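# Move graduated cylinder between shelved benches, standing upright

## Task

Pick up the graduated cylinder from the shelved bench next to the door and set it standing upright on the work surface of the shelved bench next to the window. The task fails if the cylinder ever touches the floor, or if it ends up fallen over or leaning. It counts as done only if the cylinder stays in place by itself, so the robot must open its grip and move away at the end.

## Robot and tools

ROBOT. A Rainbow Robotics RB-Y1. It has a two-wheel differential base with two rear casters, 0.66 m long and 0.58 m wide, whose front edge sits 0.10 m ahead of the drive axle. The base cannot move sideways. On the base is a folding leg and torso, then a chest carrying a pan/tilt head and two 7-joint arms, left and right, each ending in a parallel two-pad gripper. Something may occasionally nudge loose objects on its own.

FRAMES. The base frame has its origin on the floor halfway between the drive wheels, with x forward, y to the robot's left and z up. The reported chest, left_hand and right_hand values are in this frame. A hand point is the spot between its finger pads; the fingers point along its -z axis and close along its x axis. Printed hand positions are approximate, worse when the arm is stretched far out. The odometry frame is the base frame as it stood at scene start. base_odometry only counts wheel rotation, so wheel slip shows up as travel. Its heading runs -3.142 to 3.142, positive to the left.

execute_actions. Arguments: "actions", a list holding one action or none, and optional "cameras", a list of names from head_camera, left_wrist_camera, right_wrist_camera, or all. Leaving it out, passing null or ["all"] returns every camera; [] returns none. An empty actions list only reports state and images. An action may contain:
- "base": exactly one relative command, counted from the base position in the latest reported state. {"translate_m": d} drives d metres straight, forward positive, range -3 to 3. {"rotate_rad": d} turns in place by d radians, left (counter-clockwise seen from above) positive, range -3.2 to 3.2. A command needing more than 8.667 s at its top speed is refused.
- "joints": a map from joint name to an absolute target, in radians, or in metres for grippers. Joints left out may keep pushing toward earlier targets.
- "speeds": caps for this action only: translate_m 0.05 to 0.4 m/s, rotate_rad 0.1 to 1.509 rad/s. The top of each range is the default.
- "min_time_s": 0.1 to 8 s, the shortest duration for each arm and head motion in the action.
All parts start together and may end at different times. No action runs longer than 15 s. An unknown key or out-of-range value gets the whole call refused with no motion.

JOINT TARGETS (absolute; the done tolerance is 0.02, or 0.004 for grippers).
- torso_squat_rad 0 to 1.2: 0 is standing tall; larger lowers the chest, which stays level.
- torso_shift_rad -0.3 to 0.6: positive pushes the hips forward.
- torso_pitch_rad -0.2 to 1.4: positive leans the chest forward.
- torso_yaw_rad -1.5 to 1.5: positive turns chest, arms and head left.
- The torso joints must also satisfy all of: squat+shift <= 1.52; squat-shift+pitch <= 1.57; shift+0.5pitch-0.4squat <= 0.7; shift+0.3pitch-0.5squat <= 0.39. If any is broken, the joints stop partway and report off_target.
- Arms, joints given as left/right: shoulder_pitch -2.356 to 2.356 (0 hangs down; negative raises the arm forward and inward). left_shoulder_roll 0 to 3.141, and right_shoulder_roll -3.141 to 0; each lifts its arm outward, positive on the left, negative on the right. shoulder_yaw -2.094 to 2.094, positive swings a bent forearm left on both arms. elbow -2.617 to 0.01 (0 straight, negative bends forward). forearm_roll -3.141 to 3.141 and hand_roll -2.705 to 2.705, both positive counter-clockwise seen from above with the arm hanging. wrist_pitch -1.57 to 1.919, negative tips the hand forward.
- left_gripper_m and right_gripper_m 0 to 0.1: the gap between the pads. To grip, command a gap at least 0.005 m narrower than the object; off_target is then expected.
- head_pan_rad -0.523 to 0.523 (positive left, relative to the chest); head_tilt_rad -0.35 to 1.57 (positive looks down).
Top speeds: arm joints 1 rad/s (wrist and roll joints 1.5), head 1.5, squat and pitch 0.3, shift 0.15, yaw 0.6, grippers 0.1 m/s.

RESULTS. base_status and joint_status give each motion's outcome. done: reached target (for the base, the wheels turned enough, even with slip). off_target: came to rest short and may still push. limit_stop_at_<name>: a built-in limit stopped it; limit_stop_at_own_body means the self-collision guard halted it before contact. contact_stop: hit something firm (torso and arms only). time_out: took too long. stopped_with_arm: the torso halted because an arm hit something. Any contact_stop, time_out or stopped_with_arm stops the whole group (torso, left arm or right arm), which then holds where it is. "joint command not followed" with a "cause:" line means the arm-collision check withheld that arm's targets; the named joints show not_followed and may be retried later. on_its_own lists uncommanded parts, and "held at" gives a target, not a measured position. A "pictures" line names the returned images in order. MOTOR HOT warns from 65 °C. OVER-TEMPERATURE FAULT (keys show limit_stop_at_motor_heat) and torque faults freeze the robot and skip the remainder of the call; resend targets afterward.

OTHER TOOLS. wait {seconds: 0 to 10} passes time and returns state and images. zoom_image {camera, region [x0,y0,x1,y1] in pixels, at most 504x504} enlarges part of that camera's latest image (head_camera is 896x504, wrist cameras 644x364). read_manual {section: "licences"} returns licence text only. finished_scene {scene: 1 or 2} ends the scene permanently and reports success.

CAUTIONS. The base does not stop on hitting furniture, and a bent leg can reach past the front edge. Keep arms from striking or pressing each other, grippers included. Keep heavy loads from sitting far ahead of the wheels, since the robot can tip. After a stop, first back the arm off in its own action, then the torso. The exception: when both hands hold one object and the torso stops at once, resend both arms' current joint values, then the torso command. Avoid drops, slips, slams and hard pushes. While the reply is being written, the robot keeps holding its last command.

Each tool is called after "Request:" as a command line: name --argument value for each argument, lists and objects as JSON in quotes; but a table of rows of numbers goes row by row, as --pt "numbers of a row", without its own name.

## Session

Request:
execute_actions --actions '[]'

Scene clock: 0.00 s.
base_odometry: x=+0.000 y=+0.000 heading=+0.000 (m, m, rad; odometry frame)
base_status: not commanded
joint_positions: torso_squat_rad=+0.350 torso_shift_rad=-0.001 torso_pitch_rad=+0.000 torso_yaw_rad=-0.001 left_shoulder_pitch_rad=-0.001 left_shoulder_roll_rad=+0.020 left_shoulder_yaw_rad=+0.014 left_elbow_rad=-0.133 left_forearm_roll_rad=+0.029 left_wrist_pitch_rad=+0.015 left_hand_roll_rad=-0.027 left_gripper_m=+0.100 right_shoulder_pitch_rad=+0.015 right_shoulder_roll_rad=-0.040 right_shoulder_yaw_rad=-0.034 right_elbow_rad=-0.138 right_forearm_roll_rad=+0.035 right_wrist_pitch_rad=-0.044 right_hand_roll_rad=-0.015 right_gripper_m=+0.099 head_pan_rad=+0.000 head_tilt_rad=+0.401
joint_status: not commanded
chest: x=-0.2285 y=+0.0008 z=+1.2475 quat_wxyz=(+1.000, -0.001, +0.000, +0.000) (m; base frame)
left_hand: x=-0.1659 y=+0.2357 z=+0.5646 quat_wxyz=(+0.998, +0.009, -0.060, +0.007) (m; base frame)
right_hand: x=-0.1627 y=-0.2531 z=+0.5669 quat_wxyz=(+0.996, -0.023, -0.084, -0.008) (m; base frame)
pictures: head_camera, left_wrist_camera, right_wrist_camera
camera_calibration (this result's frames):
head_camera: T_world_to_cam=[[0.0130492, -0.99905, -0.0415884, 0.0583868], [-0.404582, 0.0327599, -0.913915, 1.29843], [0.914409, 0.0287517, -0.40377, 0.720693], [0, 0, 0, 1]] pos_world=[-0.134447, -0.00492645, 1.48008]
left_wrist_camera: T_world_to_cam=[[0.994153, 0.0409565, 0.0999084, 0.0984459], [-0.0354327, -0.750294, 0.660154, -0.172136], [0.101998, -0.659834, -0.744456, 0.679188], [0, 0, 0, 1]] pos_world=[-0.173246, 0.314967, 0.609427]
right_wrist_camera: T_world_to_cam=[[-0.98823, -0.0215715, -0.151447, -0.0826467], [-0.114509, 0.760772, 0.638838, -0.160099], [0.101436, 0.648661, -0.754287, 0.706327], [0, 0, 0, 1]] pos_world=[-0.171654, -0.338151, 0.622534]
Images, in order (width x height): head_camera 896x504, left_wrist_camera 644x364, right_wrist_camera 644x364.

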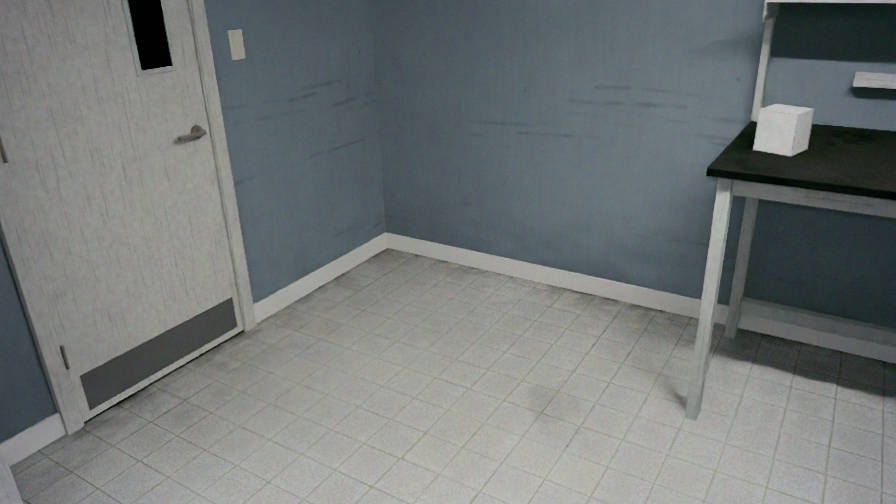

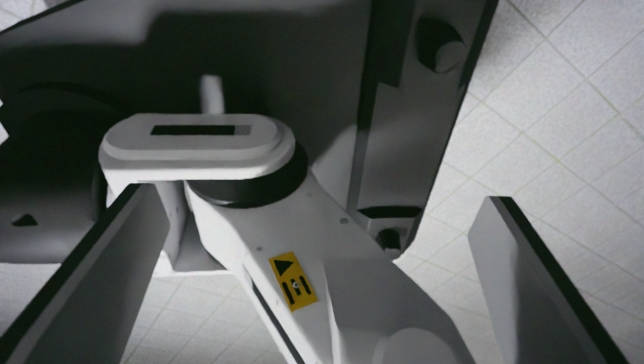

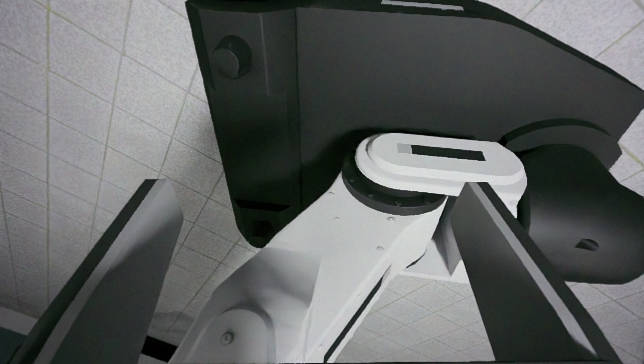

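Request:
execute_actions --actions '[{"base":{"rotate_rad":-0.75},"min_time_s":1.5,"joints":{"head_tilt_rad":0.3,"left_elbow_rad":-1.57,"left_shoulder_pitch_rad":0,"left_shoulder_roll_rad":0.03,"left_shoulder_yaw_rad":0,"left_wrist_pitch_rad":0,"left_forearm_roll_rad":0,"left_hand_roll_rad":-1.57}}]' --cameras '["head_camera"]'

Scene clock: 5.17 s.
base_odometry: x=+0.000 y=+0.000 heading=-0.749 (m, m, rad; odometry frame)
base_status: done
joint_positions: torso_squat_rad=+0.350 torso_shift_rad=-0.001 torso_pitch_rad=+0.000 torso_yaw_rad=-0.001 left_shoulder_pitch_rad=+0.000 left_shoulder_roll_rad=+0.030 left_shoulder_yaw_rad=+0.000 left_elbow_rad=-1.570 left_forearm_roll_rad=+0.000 left_wrist_pitch_rad=+0.000 left_hand_roll_rad=-1.570 left_gripper_m=+0.100 right_shoulder_pitch_rad=+0.015 right_shoulder_roll_rad=-0.040 right_shoulder_yaw_rad=-0.034 right_elbow_rad=-0.138 right_forearm_roll_rad=+0.035 right_wrist_pitch_rad=-0.044 right_hand_roll_rad=-0.015 right_gripper_m=+0.099 head_pan_rad=+0.000 head_tilt_rad=+0.300
joint_status: all done
chest: x=-0.2285 y=+0.0008 z=+1.2475 quat_wxyz=(+1.000, -0.001, +0.000, +0.000) (m; base frame)
left_hand: x=+0.2893 y=+0.2294 z=+1.0200 quat_wxyz=(+0.493, +0.506, -0.493, -0.507) (m; base frame)
right_hand: x=-0.1628 y=-0.2531 z=+0.5670 quat_wxyz=(+0.996, -0.023, -0.083, -0.008) (m; base frame)
pictures: head_camera
camera_calibration (this result's frames):
head_camera: T_world_to_cam=[[0.0172857, -0.999054, -0.0398997, 0.0568827], [-0.310795, 0.03256, -0.949919, 1.36992], [0.95032, 0.0288207, -0.309938, 0.592281], [0, 0, 0, 1]] pos_world=[-0.138075, -0.00484572, 1.48716]
Images, in order (width x height): head_camera 896x504.

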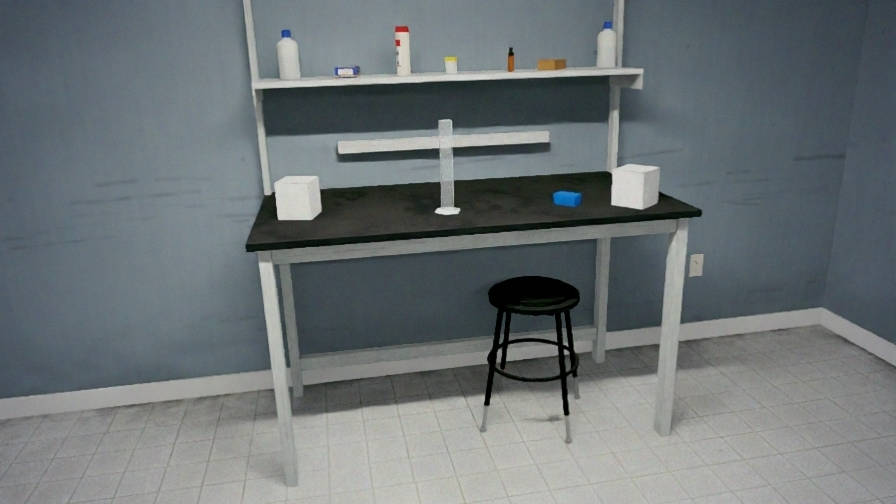

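Request:
execute_actions --actions '[{"base":{"rotate_rad":0.145},"min_time_s":1.5,"joints":{"left_elbow_rad":-0.13,"left_hand_roll_rad":0,"right_shoulder_pitch_rad":0,"right_shoulder_roll_rad":-0.03,"right_shoulder_yaw_rad":0,"right_elbow_rad":-1.9,"right_forearm_roll_rad":0,"right_wrist_pitch_rad":0.33,"right_hand_roll_rad":1.57,"torso_squat_rad":0.46,"head_tilt_rad":0.5}}]' --cameras '[]'

Request:
execute_actions --actions '[{"base":{"translate_m":1.35}}]' --cameras '["head_camera","right_wrist_camera"]'

Scene clock: 20.23 s.
base_odometry: x=+0.000 y=+0.000 heading=-0.605 (m, m, rad; odometry frame)
base_status: done
joint_positions: torso_squat_rad=+0.460 torso_shift_rad=-0.001 torso_pitch_rad=+0.000 torso_yaw_rad=-0.001 left_shoulder_pitch_rad=+0.000 left_shoulder_roll_rad=+0.030 left_shoulder_yaw_rad=+0.000 left_elbow_rad=-0.130 left_forearm_roll_rad=+0.000 left_wrist_pitch_rad=+0.000 left_hand_roll_rad=+0.000 left_gripper_m=+0.100 right_shoulder_pitch_rad=+0.000 right_shoulder_roll_rad=-0.030 right_shoulder_yaw_rad=+0.000 right_elbow_rad=-1.900 right_forearm_roll_rad=+0.000 right_wrist_pitch_rad=+0.330 right_hand_roll_rad=+1.570 right_gripper_m=+0.099 head_pan_rad=+0.000 head_tilt_rad=+0.500
joint_status: all done
chest: x=-0.2285 y=+0.0008 z=+1.2172 quat_wxyz=(+1.000, -0.001, +0.000, +0.000) (m; base frame)
left_hand: x=-0.1649 y=+0.2426 z=+0.5347 quat_wxyz=(+0.998, +0.014, -0.065, -0.001) (m; base frame)
right_hand: x=+0.2852 y=-0.2267 z=+1.0752 quat_wxyz=(+0.493, -0.508, -0.492, +0.507) (m; base frame)
pictures: none
No camera images: the call's "cameras" was empty. Leave "cameras" out to get every camera's image.

Scene clock: 25.10 s.
base_odometry: x=+1.110 y=-0.769 heading=-0.607 (m, m, rad; odometry frame)
base_status: done
joint_positions: torso_squat_rad=+0.460 torso_shift_rad=-0.001 torso_pitch_rad=+0.000 torso_yaw_rad=-0.001 left_shoulder_pitch_rad=+0.000 left_shoulder_roll_rad=+0.030 left_shoulder_yaw_rad=+0.000 left_elbow_rad=-0.130 left_forearm_roll_rad=+0.000 left_wrist_pitch_rad=+0.000 left_hand_roll_rad=+0.000 left_gripper_m=+0.100 right_shoulder_pitch_rad=+0.000 right_shoulder_roll_rad=-0.030 right_shoulder_yaw_rad=+0.000 right_elbow_rad=-1.900 right_forearm_roll_rad=+0.000 right_wrist_pitch_rad=+0.330 right_hand_roll_rad=+1.570 right_gripper_m=+0.099 head_pan_rad=+0.000 head_tilt_rad=+0.500
joint_status: not commanded
chest: x=-0.2285 y=+0.0008 z=+1.2172 quat_wxyz=(+1.000, -0.001, +0.000, +0.000) (m; base frame)
left_hand: x=-0.1648 y=+0.2426 z=+0.5347 quat_wxyz=(+0.998, +0.014, -0.065, -0.001) (m; base frame)
right_hand: x=+0.2853 y=-0.2268 z=+1.0751 quat_wxyz=(+0.493, -0.508, -0.492, +0.507) (m; base frame)
pictures: head_camera, right_wrist_camera
camera_calibration (this result's frames):
head_camera: T_world_to_cam=[[0.00872294, -0.999049, -0.0427299, 0.0578405], [-0.493351, 0.032869, -0.869209, 1.18907], [0.869786, 0.0286629, -0.492595, 0.825051], [0, 0, 0, 1]] pos_world=[-0.131496, -0.00494635, 1.44243]
right_wrist_camera: T_world_to_cam=[[-0.0150422, -0.997789, 0.0647309, -0.293817], [-0.683723, -0.0369731, -0.728804, 0.99836], [0.729586, -0.0552209, -0.681656, 0.610182], [0, 0, 0, 1]] pos_world=[0.233002, -0.22256, 1.16256]
Images, in order (width x height): head_camera 896x504, right_wrist_camera 644x364.

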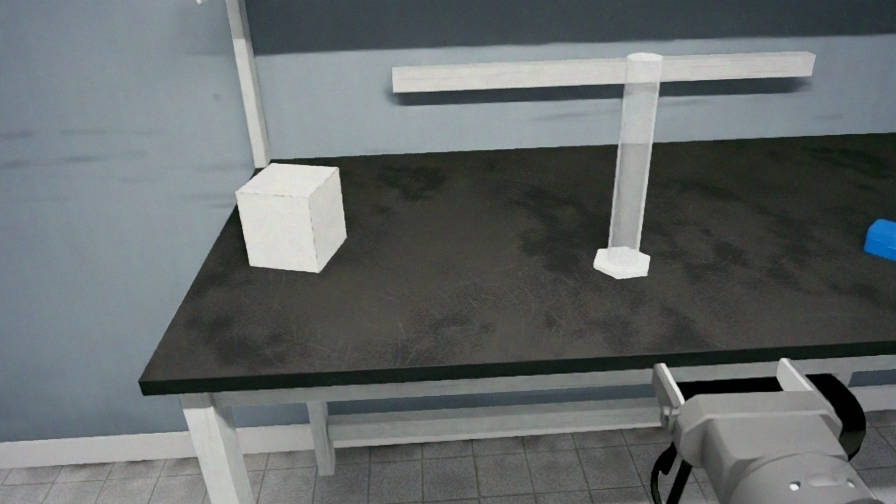

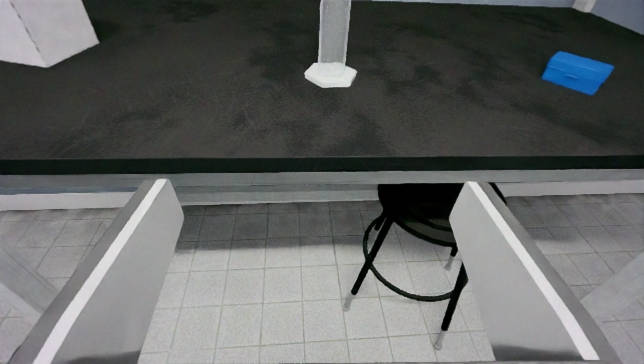

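Request:
execute_actions --actions '[{"base":{"rotate_rad":-0.03}}]' --cameras '[]'

Request:
execute_actions --actions '[{"base":{"translate_m":0.32},"speeds":{"translate_m":0.25},"joints":{"head_tilt_rad":0.7}}]' --cameras '["head_camera","right_wrist_camera"]'

Scene clock: 34.10 s.
base_odometry: x=+1.110 y=-0.769 heading=-0.635 (m, m, rad; odometry frame)
base_status: done
joint_positions: torso_squat_rad=+0.460 torso_shift_rad=-0.001 torso_pitch_rad=+0.000 torso_yaw_rad=-0.001 left_shoulder_pitch_rad=+0.000 left_shoulder_roll_rad=+0.030 left_shoulder_yaw_rad=+0.000 left_elbow_rad=-0.130 left_forearm_roll_rad=+0.000 left_wrist_pitch_rad=+0.000 left_hand_roll_rad=+0.000 left_gripper_m=+0.100 right_shoulder_pitch_rad=+0.000 right_shoulder_roll_rad=-0.030 right_shoulder_yaw_rad=+0.000 right_elbow_rad=-1.900 right_forearm_roll_rad=+0.000 right_wrist_pitch_rad=+0.330 right_hand_roll_rad=+1.570 right_gripper_m=+0.099 head_pan_rad=+0.000 head_tilt_rad=+0.500
joint_status: not commanded
chest: x=-0.2285 y=+0.0008 z=+1.2172 quat_wxyz=(+1.000, -0.001, +0.000, +0.000) (m; base frame)
left_hand: x=-0.1649 y=+0.2426 z=+0.5347 quat_wxyz=(+0.998, +0.014, -0.065, -0.001) (m; base frame)
right_hand: x=+0.2853 y=-0.2267 z=+1.0751 quat_wxyz=(+0.493, -0.508, -0.492, +0.507) (m; base frame)
pictures: none
No camera images: the call's "cameras" was empty. Leave "cameras" out to get every camera's image.

Scene clock: 36.37 s.
base_odometry: x=+1.367 y=-0.959 heading=-0.636 (m, m, rad; odometry frame)
base_status: done
joint_positions: torso_squat_rad=+0.460 torso_shift_rad=-0.001 torso_pitch_rad=+0.000 torso_yaw_rad=-0.001 left_shoulder_pitch_rad=+0.000 left_shoulder_roll_rad=+0.030 left_shoulder_yaw_rad=+0.000 left_elbow_rad=-0.130 left_forearm_roll_rad=+0.000 left_wrist_pitch_rad=+0.000 left_hand_roll_rad=+0.000 left_gripper_m=+0.100 right_shoulder_pitch_rad=+0.000 right_shoulder_roll_rad=-0.030 right_shoulder_yaw_rad=+0.000 right_elbow_rad=-1.900 right_forearm_roll_rad=+0.000 right_wrist_pitch_rad=+0.330 right_hand_roll_rad=+1.570 right_gripper_m=+0.099 head_pan_rad=+0.000 head_tilt_rad=+0.700
joint_status: all done
chest: x=-0.2284 y=+0.0008 z=+1.2172 quat_wxyz=(+1.000, -0.001, +0.000, +0.000) (m; base frame)
left_hand: x=-0.1648 y=+0.2426 z=+0.5347 quat_wxyz=(+0.998, +0.014, -0.065, -0.001) (m; base frame)
right_hand: x=+0.2853 y=-0.2267 z=+1.0751 quat_wxyz=(+0.493, -0.508, -0.492, +0.508) (m; base frame)
pictures: head_camera, right_wrist_camera
camera_calibration (this result's frames):
head_camera: T_world_to_cam=[[-0.000239499, -0.999044, -0.0437052, 0.0574078], [-0.656213, 0.0331359, -0.753848, 0.991955], [0.754575, 0.0284994, -0.655594, 1.03226], [0, 0, 0, 1]] pos_world=[-0.127968, -0.00493509, 1.42703]
right_wrist_camera: T_world_to_cam=[[-0.0150044, -0.997787, 0.0647728, -0.293833], [-0.683762, -0.0370266, -0.728765, 0.99831], [0.729551, -0.0552239, -0.681693, 0.610218], [0, 0, 0, 1]] pos_world=[0.233012, -0.22252, 1.16255]
Images, in order (width x height): head_camera 896x504, right_wrist_camera 644x364.

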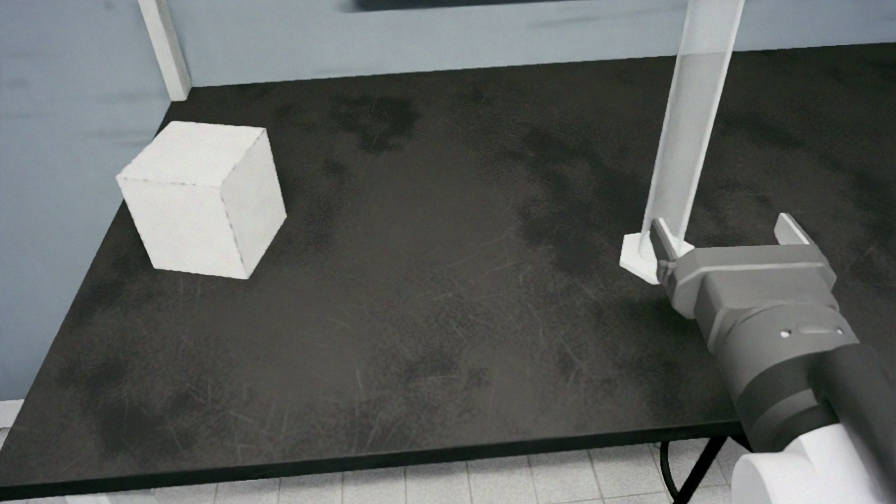

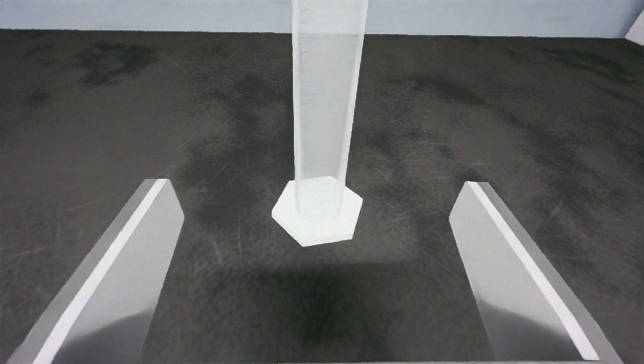

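Request:
execute_actions --actions '[{"base":{"translate_m":0.155},"speeds":{"translate_m":0.15},"joints":{"head_tilt_rad":0.8}}]' --cameras '["head_camera","right_wrist_camera"]'

Scene clock: 41.47 s.
base_odometry: x=+1.492 y=-1.051 heading=-0.637 (m, m, rad; odometry frame)
base_status: done
joint_positions: torso_squat_rad=+0.460 torso_shift_rad=-0.001 torso_pitch_rad=+0.000 torso_yaw_rad=-0.001 left_shoulder_pitch_rad=+0.000 left_shoulder_roll_rad=+0.030 left_shoulder_yaw_rad=+0.000 left_elbow_rad=-0.130 left_forearm_roll_rad=+0.000 left_wrist_pitch_rad=+0.000 left_hand_roll_rad=+0.000 left_gripper_m=+0.100 right_shoulder_pitch_rad=+0.000 right_shoulder_roll_rad=-0.030 right_shoulder_yaw_rad=+0.000 right_elbow_rad=-1.900 right_forearm_roll_rad=+0.000 right_wrist_pitch_rad=+0.330 right_hand_roll_rad=+1.570 right_gripper_m=+0.099 head_pan_rad=+0.000 head_tilt_rad=+0.800
joint_status: all done
chest: x=-0.2284 y=+0.0008 z=+1.2172 quat_wxyz=(+1.000, -0.001, +0.000, +0.000) (m; base frame)
left_hand: x=-0.1648 y=+0.2426 z=+0.5347 quat_wxyz=(+0.998, +0.014, -0.065, -0.001) (m; base frame)
right_hand: x=+0.2853 y=-0.2267 z=+1.0751 quat_wxyz=(+0.493, -0.508, -0.492, +0.508) (m; base frame)
pictures: head_camera, right_wrist_camera
camera_calibration (this result's frames):
head_camera: T_world_to_cam=[[-0.00475149, -0.99904, -0.0435382, 0.0562396], [-0.728191, 0.0332967, -0.684565, 0.878904], [0.685358, 0.0284514, -0.72765, 1.12009], [0, 0, 0, 1]] pos_world=[-0.127385, -0.00494707, 1.41915]
right_wrist_camera: T_world_to_cam=[[-0.0150058, -0.997787, 0.0647727, -0.293833], [-0.68377, -0.037025, -0.728758, 0.998298], [0.729544, -0.0552252, -0.681701, 0.610228], [0, 0, 0, 1]] pos_world=[0.233009, -0.222521, 1.16254]
Images, in order (width x height): head_camera 896x504, right_wrist_camera 644x364.

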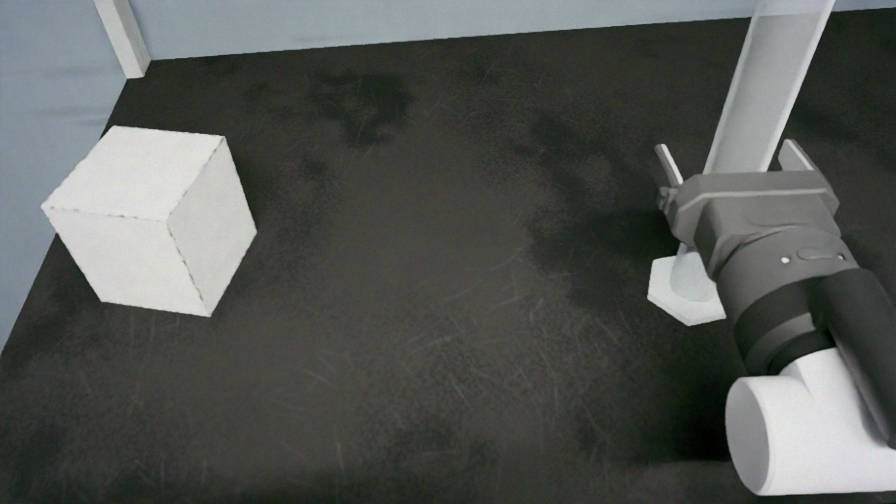

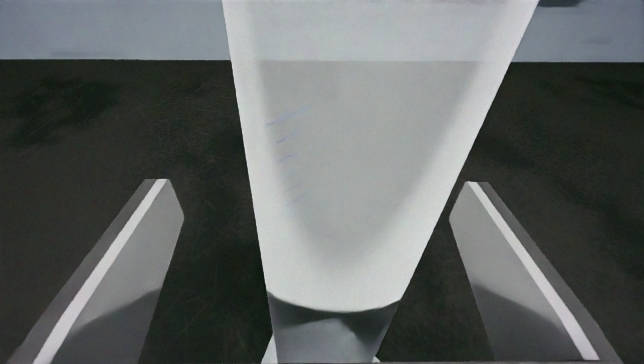

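Request:
execute_actions --actions '[{"joints":{"right_gripper_m":0.034}}]' --cameras '["head_camera","right_wrist_camera"]'

Scene clock: 44.23 s.
base_odometry: x=+1.492 y=-1.051 heading=-0.637 (m, m, rad; odometry frame)
base_status: not commanded
joint_positions: torso_squat_rad=+0.460 torso_shift_rad=-0.001 torso_pitch_rad=+0.000 torso_yaw_rad=-0.001 left_shoulder_pitch_rad=+0.000 left_shoulder_roll_rad=+0.030 left_shoulder_yaw_rad=+0.000 left_elbow_rad=-0.130 left_forearm_roll_rad=+0.000 left_wrist_pitch_rad=+0.000 left_hand_roll_rad=+0.000 left_gripper_m=+0.100 right_shoulder_pitch_rad=+0.000 right_shoulder_roll_rad=-0.030 right_shoulder_yaw_rad=+0.000 right_elbow_rad=-1.900 right_forearm_roll_rad=+0.000 right_wrist_pitch_rad=+0.330 right_hand_roll_rad=+1.570 right_gripper_m=+0.043 head_pan_rad=+0.000 head_tilt_rad=+0.800
joint_status: right_gripper_m off_target (ended at +0.043, target +0.034)
chest: x=-0.2285 y=+0.0008 z=+1.2172 quat_wxyz=(+1.000, -0.001, +0.000, +0.000) (m; base frame)
left_hand: x=-0.1648 y=+0.2426 z=+0.5347 quat_wxyz=(+0.998, +0.014, -0.065, -0.001) (m; base frame)
right_hand: x=+0.2853 y=-0.2267 z=+1.0751 quat_wxyz=(+0.493, -0.508, -0.492, +0.507) (m; base frame)
pictures: head_camera, right_wrist_camera
camera_calibration (this result's frames):
head_camera: T_world_to_cam=[[-0.00475161, -0.99904, -0.0435385, 0.0562398], [-0.728183, 0.0332973, -0.684574, 0.878908], [0.685366, 0.0284512, -0.727642, 1.12009], [0, 0, 0, 1]] pos_world=[-0.127399, -0.00494731, 1.41915]
right_wrist_camera: T_world_to_cam=[[-0.0150023, -0.997788, 0.0647624, -0.293822], [-0.683761, -0.0370206, -0.728767, 0.998304], [0.729552, -0.0552152, -0.681693, 0.61023], [0, 0, 0, 1]] pos_world=[0.232999, -0.222521, 1.16255]
Images, in order (width x height): head_camera 896x504, right_wrist_camera 644x364.

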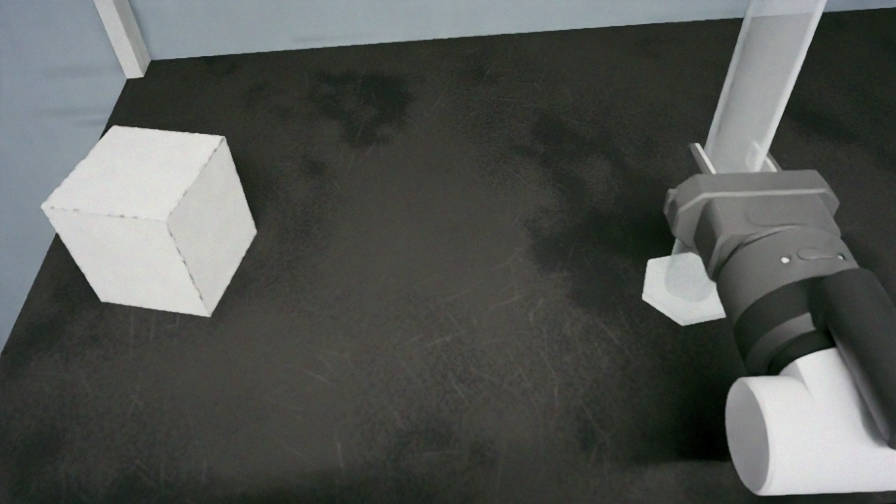

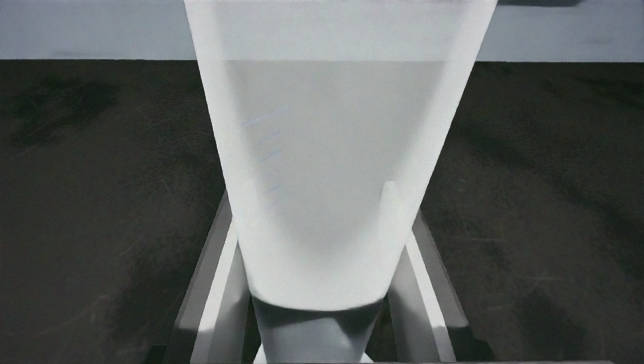

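Request:
execute_actions --actions '[{"joints":{"right_gripper_m":0.034,"torso_squat_rad":0.25}}]' --cameras '["right_wrist_camera"]'

Request:
execute_actions --actions '[{"base":{"translate_m":-0.75},"speeds":{"translate_m":0.3},"joints":{"right_gripper_m":0.034,"head_tilt_rad":0.3}}]' --cameras '[]'

Request:
execute_actions --actions '[{"base":{"rotate_rad":-3.07},"speeds":{"rotate_rad":1.0},"joints":{"right_gripper_m":0.034}}]' --cameras '["head_camera"]'

Scene clock: 49.30 s.
base_odometry: x=+1.492 y=-1.051 heading=-0.637 (m, m, rad; odometry frame)
base_status: not commanded
joint_positions: torso_squat_rad=+0.250 torso_shift_rad=-0.001 torso_pitch_rad=+0.000 torso_yaw_rad=-0.001 left_shoulder_pitch_rad=+0.000 left_shoulder_roll_rad=+0.030 left_shoulder_yaw_rad=+0.000 left_elbow_rad=-0.130 left_forearm_roll_rad=+0.000 left_wrist_pitch_rad=+0.000 left_hand_roll_rad=+0.000 left_gripper_m=+0.100 right_shoulder_pitch_rad=+0.000 right_shoulder_roll_rad=-0.030 right_shoulder_yaw_rad=+0.000 right_elbow_rad=-1.900 right_forearm_roll_rad=+0.000 right_wrist_pitch_rad=+0.330 right_hand_roll_rad=+1.570 right_gripper_m=+0.043 head_pan_rad=+0.000 head_tilt_rad=+0.800
joint_status: right_gripper_m off_target (ended at +0.043, target +0.034); the others done
chest: x=-0.2284 y=+0.0008 z=+1.2682 quat_wxyz=(+1.000, -0.001, +0.000, +0.000) (m; base frame)
left_hand: x=-0.1649 y=+0.2426 z=+0.5857 quat_wxyz=(+0.998, +0.014, -0.065, -0.001) (m; base frame)
right_hand: x=+0.2853 y=-0.2267 z=+1.1260 quat_wxyz=(+0.493, -0.508, -0.492, +0.508) (m; base frame)
pictures: right_wrist_camera
camera_calibration (this result's frames):
right_wrist_camera: T_world_to_cam=[[-0.0149935, -0.997787, 0.064773, -0.297109], [-0.683894, -0.0370243, -0.728641, 1.0353], [0.729427, -0.0552228, -0.681826, 0.645128], [0, 0, 0, 1]] pos_world=[0.233004, -0.222494, 1.21347]
Images, in order (width x height): right_wrist_camera 644x364.

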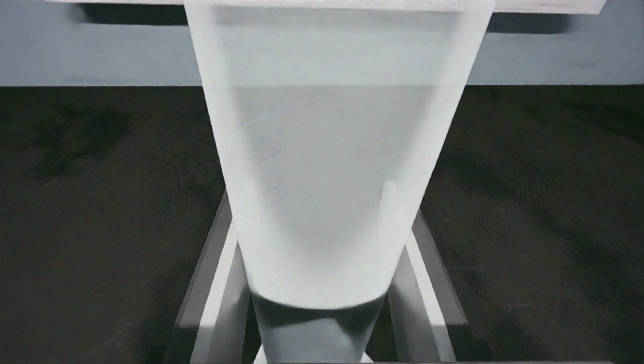

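Scene clock: 53.43 s.
base_odometry: x=+0.889 y=-0.605 heading=-0.638 (m, m, rad; odometry frame)
base_status: done
joint_positions: torso_squat_rad=+0.250 torso_shift_rad=-0.001 torso_pitch_rad=+0.000 torso_yaw_rad=-0.001 left_shoulder_pitch_rad=+0.000 left_shoulder_roll_rad=+0.030 left_shoulder_yaw_rad=+0.000 left_elbow_rad=-0.130 left_forearm_roll_rad=+0.000 left_wrist_pitch_rad=+0.000 left_hand_roll_rad=+0.000 left_gripper_m=+0.100 right_shoulder_pitch_rad=+0.000 right_shoulder_roll_rad=-0.030 right_shoulder_yaw_rad=+0.000 right_elbow_rad=-1.900 right_forearm_roll_rad=+0.000 right_wrist_pitch_rad=+0.330 right_hand_roll_rad=+1.570 right_gripper_m=+0.043 head_pan_rad=+0.000 head_tilt_rad=+0.300
joint_status: right_gripper_m off_target (ended at +0.043, target +0.034); the others done
chest: x=-0.2286 y=+0.0008 z=+1.2682 quat_wxyz=(+1.000, -0.001, +0.000, +0.000) (m; base frame)
left_hand: x=-0.1650 y=+0.2426 z=+0.5857 quat_wxyz=(+0.998, +0.014, -0.065, -0.001) (m; base frame)
right_hand: x=+0.2852 y=-0.2267 z=+1.1261 quat_wxyz=(+0.493, -0.508, -0.492, +0.508) (m; base frame)
pictures: none
No camera images: the call's "cameras" was empty. Leave "cameras" out to get every camera's image.

Scene clock: 58.83 s.
base_odometry: x=+0.889 y=-0.605 heading=+2.575 (m, m, rad; odometry frame)
base_status: done
joint_positions: torso_squat_rad=+0.250 torso_shift_rad=-0.001 torso_pitch_rad=+0.000 torso_yaw_rad=-0.001 left_shoulder_pitch_rad=+0.000 left_shoulder_roll_rad=+0.030 left_shoulder_yaw_rad=+0.000 left_elbow_rad=-0.130 left_forearm_roll_rad=+0.000 left_wrist_pitch_rad=+0.000 left_hand_roll_rad=+0.000 left_gripper_m=+0.100 right_shoulder_pitch_rad=+0.000 right_shoulder_roll_rad=-0.030 right_shoulder_yaw_rad=+0.000 right_elbow_rad=-1.900 right_forearm_roll_rad=+0.000 right_wrist_pitch_rad=+0.330 right_hand_roll_rad=+1.570 right_gripper_m=+0.043 head_pan_rad=+0.000 head_tilt_rad=+0.300
joint_status: right_gripper_m off_target (ended at +0.043, target +0.034)
chest: x=-0.2286 y=+0.0008 z=+1.2682 quat_wxyz=(+1.000, -0.001, +0.000, +0.000) (m; base frame)
left_hand: x=-0.1650 y=+0.2426 z=+0.5857 quat_wxyz=(+0.998, +0.014, -0.065, -0.001) (m; base frame)
right_hand: x=+0.2851 y=-0.2267 z=+1.1261 quat_wxyz=(+0.493, -0.508, -0.492, +0.507) (m; base frame)
pictures: head_camera
camera_calibration (this result's frames):
head_camera: T_world_to_cam=[[0.0173101, -0.999051, -0.0399557, 0.0577433], [-0.310717, 0.032608, -0.949943, 1.38958], [0.950345, 0.0288586, -0.309858, 0.59867], [0, 0, 0, 1]] pos_world=[-0.138175, -0.00489975, 1.50783]
Images, in order (width x height): head_camera 896x504.

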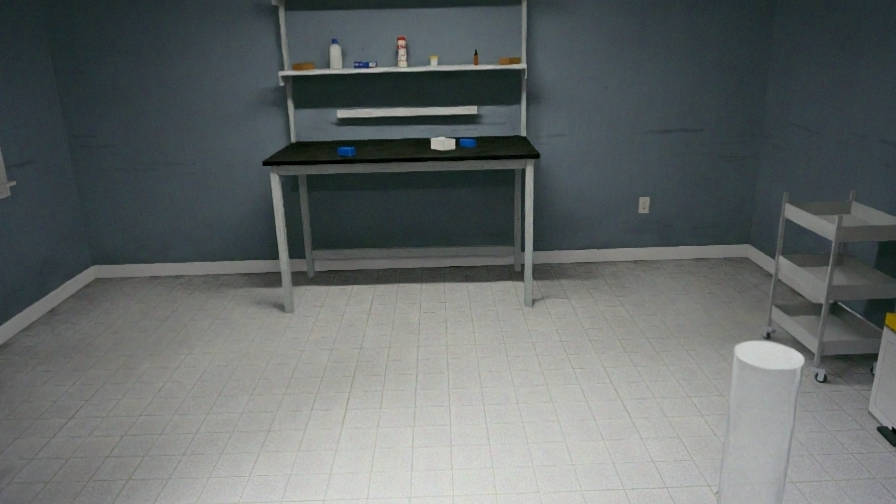

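Request:
execute_actions --actions '[{"base":{"rotate_rad":0.17},"joints":{"right_gripper_m":0.034}}]' --cameras '[]'

Request:
execute_actions --actions '[{"base":{"translate_m":2.65},"joints":{"right_gripper_m":0.034,"head_tilt_rad":0.55}}]' --cameras '["head_camera"]'

Scene clock: 68.70 s.
base_odometry: x=+0.889 y=-0.605 heading=+2.745 (m, m, rad; odometry frame)
base_status: done
joint_positions: torso_squat_rad=+0.250 torso_shift_rad=-0.001 torso_pitch_rad=+0.000 torso_yaw_rad=-0.001 left_shoulder_pitch_rad=+0.000 left_shoulder_roll_rad=+0.030 left_shoulder_yaw_rad=+0.000 left_elbow_rad=-0.130 left_forearm_roll_rad=+0.000 left_wrist_pitch_rad=+0.000 left_hand_roll_rad=+0.000 left_gripper_m=+0.100 right_shoulder_pitch_rad=+0.000 right_shoulder_roll_rad=-0.030 right_shoulder_yaw_rad=+0.000 right_elbow_rad=-1.900 right_forearm_roll_rad=+0.000 right_wrist_pitch_rad=+0.330 right_hand_roll_rad=+1.570 right_gripper_m=+0.043 head_pan_rad=+0.000 head_tilt_rad=+0.300
joint_status: right_gripper_m off_target (ended at +0.043, target +0.034)
chest: x=-0.2286 y=+0.0008 z=+1.2682 quat_wxyz=(+1.000, -0.001, +0.000, +0.000) (m; base frame)
left_hand: x=-0.1650 y=+0.2426 z=+0.5857 quat_wxyz=(+0.998, +0.014, -0.065, -0.001) (m; base frame)
right_hand: x=+0.2851 y=-0.2267 z=+1.1261 quat_wxyz=(+0.493, -0.508, -0.492, +0.507) (m; base frame)
pictures: none
No camera images: the call's "cameras" was empty. Leave "cameras" out to get every camera's image.

Scene clock: 76.87 s.
base_odometry: x=-1.554 y=+0.421 heading=+2.744 (m, m, rad; odometry frame)
base_status: done
joint_positions: torso_squat_rad=+0.250 torso_shift_rad=-0.001 torso_pitch_rad=+0.000 torso_yaw_rad=-0.001 left_shoulder_pitch_rad=+0.000 left_shoulder_roll_rad=+0.030 left_shoulder_yaw_rad=+0.000 left_elbow_rad=-0.130 left_forearm_roll_rad=+0.000 left_wrist_pitch_rad=+0.000 left_hand_roll_rad=+0.000 left_gripper_m=+0.100 right_shoulder_pitch_rad=+0.000 right_shoulder_roll_rad=-0.030 right_shoulder_yaw_rad=+0.000 right_elbow_rad=-1.900 right_forearm_roll_rad=+0.000 right_wrist_pitch_rad=+0.330 right_hand_roll_rad=+1.570 right_gripper_m=+0.043 head_pan_rad=+0.000 head_tilt_rad=+0.550
joint_status: right_gripper_m off_target (ended at +0.043, target +0.034); the others done
chest: x=-0.2285 y=+0.0008 z=+1.2682 quat_wxyz=(+1.000, -0.001, +0.000, +0.000) (m; base frame)
left_hand: x=-0.1648 y=+0.2426 z=+0.5857 quat_wxyz=(+0.998, +0.014, -0.065, -0.001) (m; base frame)
right_hand: x=+0.2852 y=-0.2267 z=+1.1260 quat_wxyz=(+0.493, -0.508, -0.492, +0.508) (m; base frame)
pictures: head_camera
camera_calibration (this result's frames):
head_camera: T_world_to_cam=[[0.00650391, -0.999047, -0.0431677, 0.0602236], [-0.536193, 0.0329539, -0.843452, 1.18671], [0.84407, 0.028632, -0.535468, 0.907838], [0, 0, 0, 1]] pos_world=[-0.130364, -0.00493376, 1.48965]
Images, in order (width x height): head_camera 896x504.

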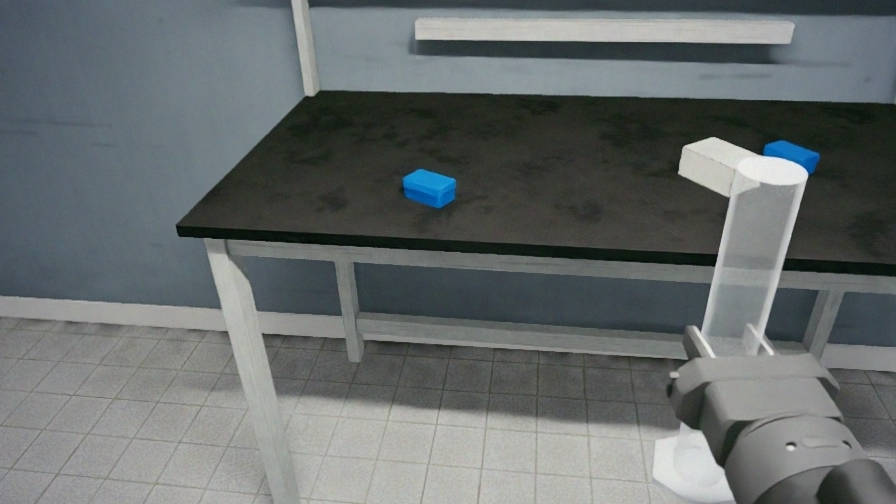

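Request:
execute_actions --actions '[{"base":{"translate_m":0.67},"speeds":{"translate_m":0.2},"joints":{"right_gripper_m":0.034,"head_tilt_rad":0.85,"torso_squat_rad":0.12}}]' --cameras '["head_camera","right_wrist_camera"]'

Scene clock: 86.37 s.
base_odometry: x=-2.172 y=+0.682 heading=+2.742 (m, m, rad; odometry frame)
base_status: done
joint_positions: torso_squat_rad=+0.120 torso_shift_rad=-0.001 torso_pitch_rad=+0.000 torso_yaw_rad=-0.001 left_shoulder_pitch_rad=+0.000 left_shoulder_roll_rad=+0.030 left_shoulder_yaw_rad=+0.000 left_elbow_rad=-0.130 left_forearm_roll_rad=+0.000 left_wrist_pitch_rad=+0.000 left_hand_roll_rad=+0.000 left_gripper_m=+0.100 right_shoulder_pitch_rad=+0.000 right_shoulder_roll_rad=-0.030 right_shoulder_yaw_rad=+0.000 right_elbow_rad=-1.900 right_forearm_roll_rad=+0.000 right_wrist_pitch_rad=+0.330 right_hand_roll_rad=+1.570 right_gripper_m=+0.043 head_pan_rad=+0.000 head_tilt_rad=+0.850
joint_status: right_gripper_m off_target (ended at +0.043, target +0.034); the others done
chest: x=-0.2285 y=+0.0008 z=+1.2849 quat_wxyz=(+1.000, -0.001, +0.000, +0.000) (m; base frame)
left_hand: x=-0.1649 y=+0.2426 z=+0.6025 quat_wxyz=(+0.998, +0.014, -0.065, -0.001) (m; base frame)
right_hand: x=+0.2852 y=-0.2267 z=+1.1427 quat_wxyz=(+0.493, -0.508, -0.492, +0.508) (m; base frame)
pictures: head_camera, right_wrist_camera
camera_calibration (this result's frames):
head_camera: T_world_to_cam=[[-0.00699949, -0.999036, -0.0433429, 0.0584257], [-0.76154, 0.0334166, -0.647256, 0.862958], [0.64808, 0.0284768, -0.761039, 1.21127], [0, 0, 0, 1]] pos_world=[-0.127415, -0.00496085, 1.48291]
right_wrist_camera: T_world_to_cam=[[-0.0150177, -0.997791, 0.0647184, -0.298151], [-0.683998, -0.0369599, -0.728547, 1.04733], [0.729329, -0.0552084, -0.681932, 0.656676], [0, 0, 0, 1]] pos_world=[0.232958, -0.222529, 1.23013]
Images, in order (width x height): head_camera 896x504, right_wrist_camera 644x364.

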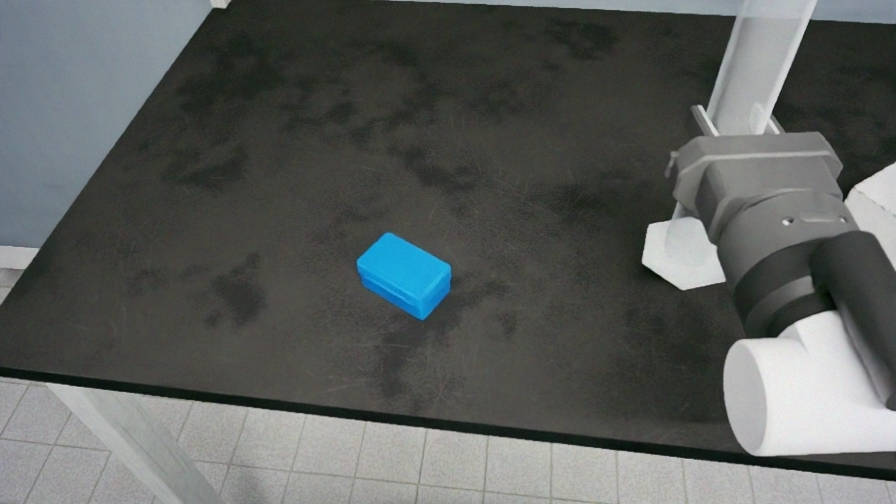

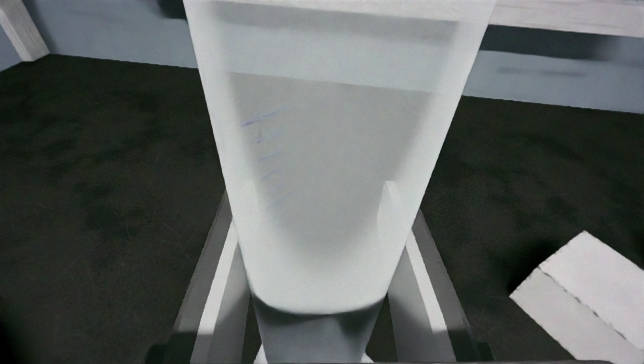

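Request:
execute_actions --actions '[{"joints":{"right_gripper_m":0.034,"torso_squat_rad":0.42}}]' --cameras '["head_camera","right_wrist_camera"]'

Scene clock: 90.60 s.
base_odometry: x=-2.172 y=+0.682 heading=+2.742 (m, m, rad; odometry frame)
base_status: not commanded
joint_positions: torso_squat_rad=+0.420 torso_shift_rad=-0.001 torso_pitch_rad=+0.000 torso_yaw_rad=-0.001 left_shoulder_pitch_rad=+0.000 left_shoulder_roll_rad=+0.030 left_shoulder_yaw_rad=+0.000 left_elbow_rad=-0.130 left_forearm_roll_rad=+0.000 left_wrist_pitch_rad=+0.000 left_hand_roll_rad=+0.000 left_gripper_m=+0.100 right_shoulder_pitch_rad=+0.000 right_shoulder_roll_rad=-0.030 right_shoulder_yaw_rad=+0.000 right_elbow_rad=-1.900 right_forearm_roll_rad=+0.000 right_wrist_pitch_rad=+0.330 right_hand_roll_rad=+1.570 right_gripper_m=+0.043 head_pan_rad=+0.000 head_tilt_rad=+0.850
joint_status: right_gripper_m off_target (ended at +0.043, target +0.034); the others done
chest: x=-0.2286 y=+0.0008 z=+1.2291 quat_wxyz=(+1.000, -0.001, +0.000, +0.000) (m; base frame)
left_hand: x=-0.1648 y=+0.2426 z=+0.5467 quat_wxyz=(+0.998, +0.014, -0.065, -0.001) (m; base frame)
right_hand: x=+0.2851 y=-0.2268 z=+1.0870 quat_wxyz=(+0.493, -0.508, -0.492, +0.507) (m; base frame)
pictures: head_camera, right_wrist_camera
camera_calibration (this result's frames):
head_camera: T_world_to_cam=[[-0.0069861, -0.999036, -0.0433449, 0.0559845], [-0.761343, 0.0334163, -0.647488, 0.82709], [0.648312, 0.0284769, -0.760842, 1.16869], [0, 0, 0, 1]] pos_world=[-0.127585, -0.0049885, 1.42715]
right_wrist_camera: T_world_to_cam=[[-0.0150381, -0.997791, 0.0647136, -0.294568], [-0.683769, -0.0369598, -0.728761, 1.00692], [0.729543, -0.0552084, -0.681703, 0.618471], [0, 0, 0, 1]] pos_world=[0.232868, -0.222557, 1.17448]
Images, in order (width x height): head_camera 896x504, right_wrist_camera 644x364.

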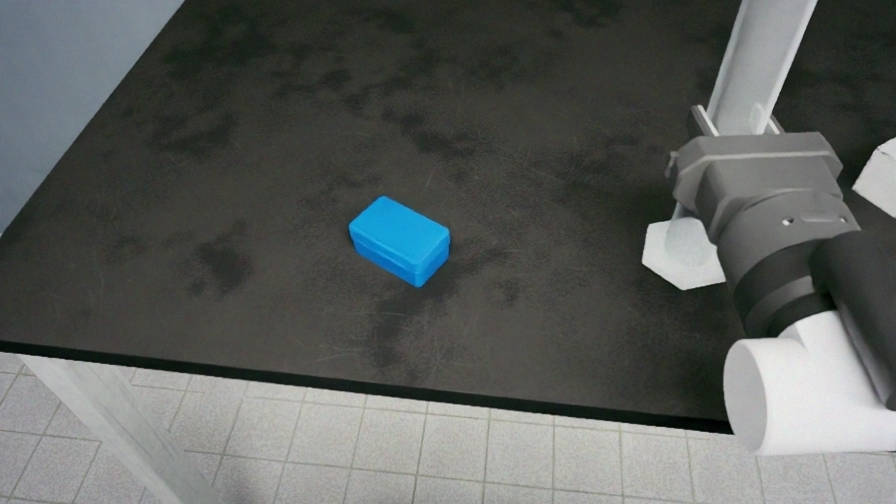

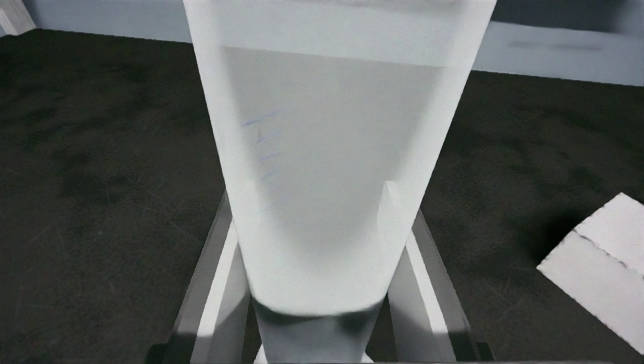

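No contact yet.

Request:
execute_actions --actions '[{"joints":{"right_gripper_m":0.034,"torso_squat_rad":0.475}}]' --cameras '["head_camera","right_wrist_camera"]'

Scene clock: 93.40 s.
base_odometry: x=-2.172 y=+0.682 heading=+2.742 (m, m, rad; odometry frame)
base_status: not commanded
joint_positions: torso_squat_rad=+0.475 torso_shift_rad=-0.001 torso_pitch_rad=-0.001 torso_yaw_rad=-0.001 left_shoulder_pitch_rad=+0.000 left_shoulder_roll_rad=+0.030 left_shoulder_yaw_rad=+0.000 left_elbow_rad=-0.130 left_forearm_roll_rad=+0.000 left_wrist_pitch_rad=+0.000 left_hand_roll_rad=+0.000 left_gripper_m=+0.100 right_shoulder_pitch_rad=-0.002 right_shoulder_roll_rad=-0.030 right_shoulder_yaw_rad=+0.000 right_elbow_rad=-1.903 right_forearm_roll_rad=+0.000 right_wrist_pitch_rad=+0.329 right_hand_roll_rad=+1.570 right_gripper_m=+0.043 head_pan_rad=+0.000 head_tilt_rad=+0.850
joint_status: right_gripper_m off_target (ended at +0.043, target +0.034); the others done
chest: x=-0.2290 y=+0.0008 z=+1.2124 quat_wxyz=(+1.000, -0.001, -0.001, +0.000) (m; base frame)
left_hand: x=-0.1647 y=+0.2425 z=+0.5300 quat_wxyz=(+0.998, +0.014, -0.066, -0.001) (m; base frame)
right_hand: x=+0.2852 y=-0.2263 z=+1.0736 quat_wxyz=(+0.491, -0.509, -0.494, +0.506) (m; base frame)
pictures: head_camera, right_wrist_camera
camera_calibration (this result's frames):
head_camera: T_world_to_cam=[[-0.00696581, -0.999039, -0.0432687, 0.0551882], [-0.760856, 0.0333728, -0.648062, 0.816809], [0.648883, 0.028407, -0.760358, 1.15579], [0, 0, 0, 1]] pos_world=[-0.128115, -0.00495662, 1.41054]
right_wrist_camera: T_world_to_cam=[[-0.0145717, -0.997796, 0.0647348, -0.293382], [-0.6785, -0.0376877, -0.733633, 1.00076], [0.734456, -0.0546129, -0.676456, 0.602375], [0, 0, 0, 1]] pos_world=[0.232321, -0.222122, 1.16066]
Images, in order (width x height): head_camera 896x504, right_wrist_camera 644x364.

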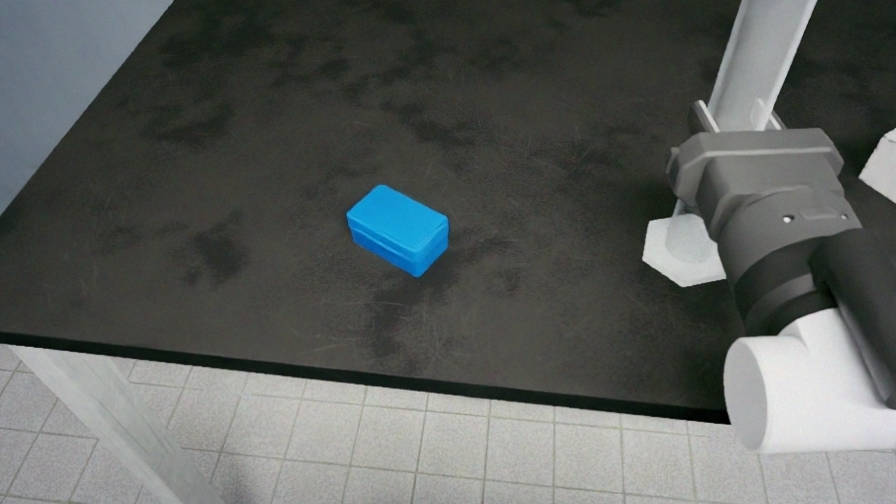

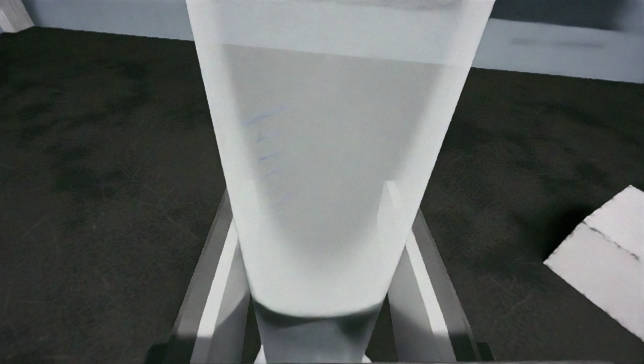

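Contact (joints deflect). Release and back away.

Request:
execute_actions --actions '[{"joints":{"right_gripper_m":0.1}}]' --cameras '["right_wrist_camera"]'

Request:
execute_actions --actions '[{"base":{"translate_m":-0.4},"speeds":{"translate_m":0.3},"joints":{"head_tilt_rad":0.6}}]' --cameras '["head_camera"]'

Scene clock: 96.43 s.
base_odometry: x=-2.172 y=+0.682 heading=+2.742 (m, m, rad; odometry frame)
base_status: not commanded
joint_positions: torso_squat_rad=+0.475 torso_shift_rad=-0.001 torso_pitch_rad=+0.000 torso_yaw_rad=-0.001 left_shoulder_pitch_rad=+0.000 left_shoulder_roll_rad=+0.030 left_shoulder_yaw_rad=+0.000 left_elbow_rad=-0.130 left_forearm_roll_rad=+0.000 left_wrist_pitch_rad=+0.000 left_hand_roll_rad=+0.000 left_gripper_m=+0.100 right_shoulder_pitch_rad=+0.000 right_shoulder_roll_rad=-0.030 right_shoulder_yaw_rad=+0.000 right_elbow_rad=-1.900 right_forearm_roll_rad=+0.000 right_wrist_pitch_rad=+0.330 right_hand_roll_rad=+1.570 right_gripper_m=+0.099 head_pan_rad=+0.000 head_tilt_rad=+0.850
joint_status: all done
chest: x=-0.2286 y=+0.0008 z=+1.2124 quat_wxyz=(+1.000, -0.001, +0.000, +0.000) (m; base frame)
left_hand: x=-0.1648 y=+0.2425 z=+0.5300 quat_wxyz=(+0.998, +0.014, -0.065, -0.001) (m; base frame)
right_hand: x=+0.2852 y=-0.2267 z=+1.0708 quat_wxyz=(+0.492, -0.508, -0.492, +0.507) (m; base frame)
pictures: right_wrist_camera
camera_calibration (this result's frames):
right_wrist_camera: T_world_to_cam=[[-0.0149494, -0.997786, 0.0648035, -0.293556], [-0.683107, -0.0371361, -0.729373, 0.995557], [0.730165, -0.0551714, -0.68104, 0.606498], [0, 0, 0, 1]] pos_world=[0.23284, -0.222474, 1.15821]
Images, in order (width x height): right_wrist_camera 644x364.

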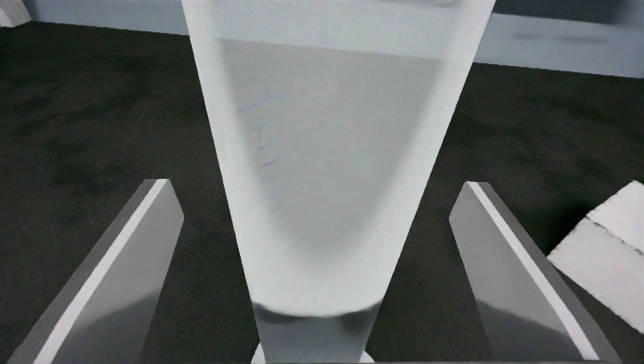

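Scene clock: 99.37 s.
base_odometry: x=-1.803 y=+0.526 heading=+2.741 (m, m, rad; odometry frame)
base_status: done
joint_positions: torso_squat_rad=+0.475 torso_shift_rad=-0.001 torso_pitch_rad=+0.000 torso_yaw_rad=-0.001 left_shoulder_pitch_rad=+0.000 left_shoulder_roll_rad=+0.030 left_shoulder_yaw_rad=+0.000 left_elbow_rad=-0.130 left_forearm_roll_rad=+0.000 left_wrist_pitch_rad=+0.000 left_hand_roll_rad=+0.000 left_gripper_m=+0.100 right_shoulder_pitch_rad=+0.000 right_shoulder_roll_rad=-0.030 right_shoulder_yaw_rad=+0.000 right_elbow_rad=-1.900 right_forearm_roll_rad=+0.000 right_wrist_pitch_rad=+0.330 right_hand_roll_rad=+1.570 right_gripper_m=+0.099 head_pan_rad=+0.000 head_tilt_rad=+0.600
joint_status: all done
chest: x=-0.2285 y=+0.0008 z=+1.2124 quat_wxyz=(+1.000, -0.001, +0.000, +0.000) (m; base frame)
left_hand: x=-0.1650 y=+0.2426 z=+0.5300 quat_wxyz=(+0.998, +0.014, -0.065, -0.001) (m; base frame)
right_hand: x=+0.2852 y=-0.2267 z=+1.0705 quat_wxyz=(+0.493, -0.508, -0.492, +0.507) (m; base frame)
pictures: head_camera
camera_calibration (this result's frames):
head_camera: T_world_to_cam=[[0.00425971, -0.999048, -0.043406, 0.057708], [-0.577564, 0.0329765, -0.815679, 1.09188], [0.816334, 0.0285443, -0.576874, 0.930818], [0, 0, 0, 1]] pos_world=[-0.129474, -0.00492283, 1.43009]
Images, in order (width x height): head_camera 896x504.

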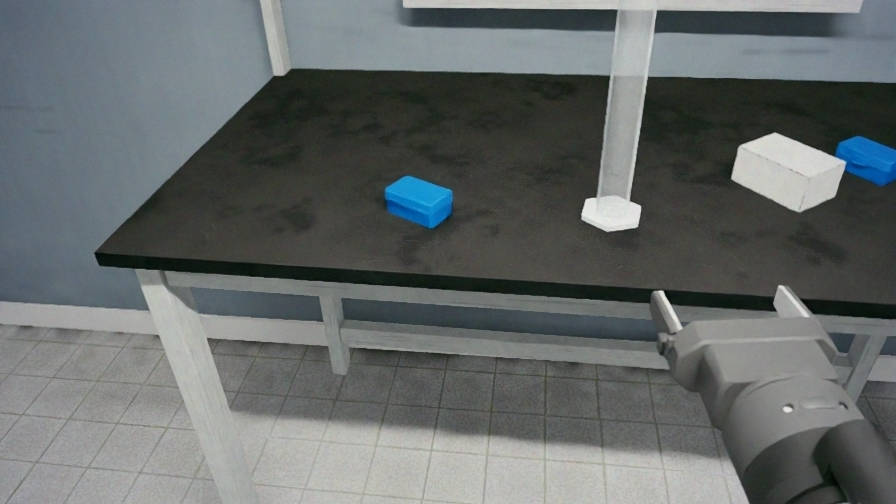

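Request:
finished_scene --scene 2

The scene is finished: the task was done.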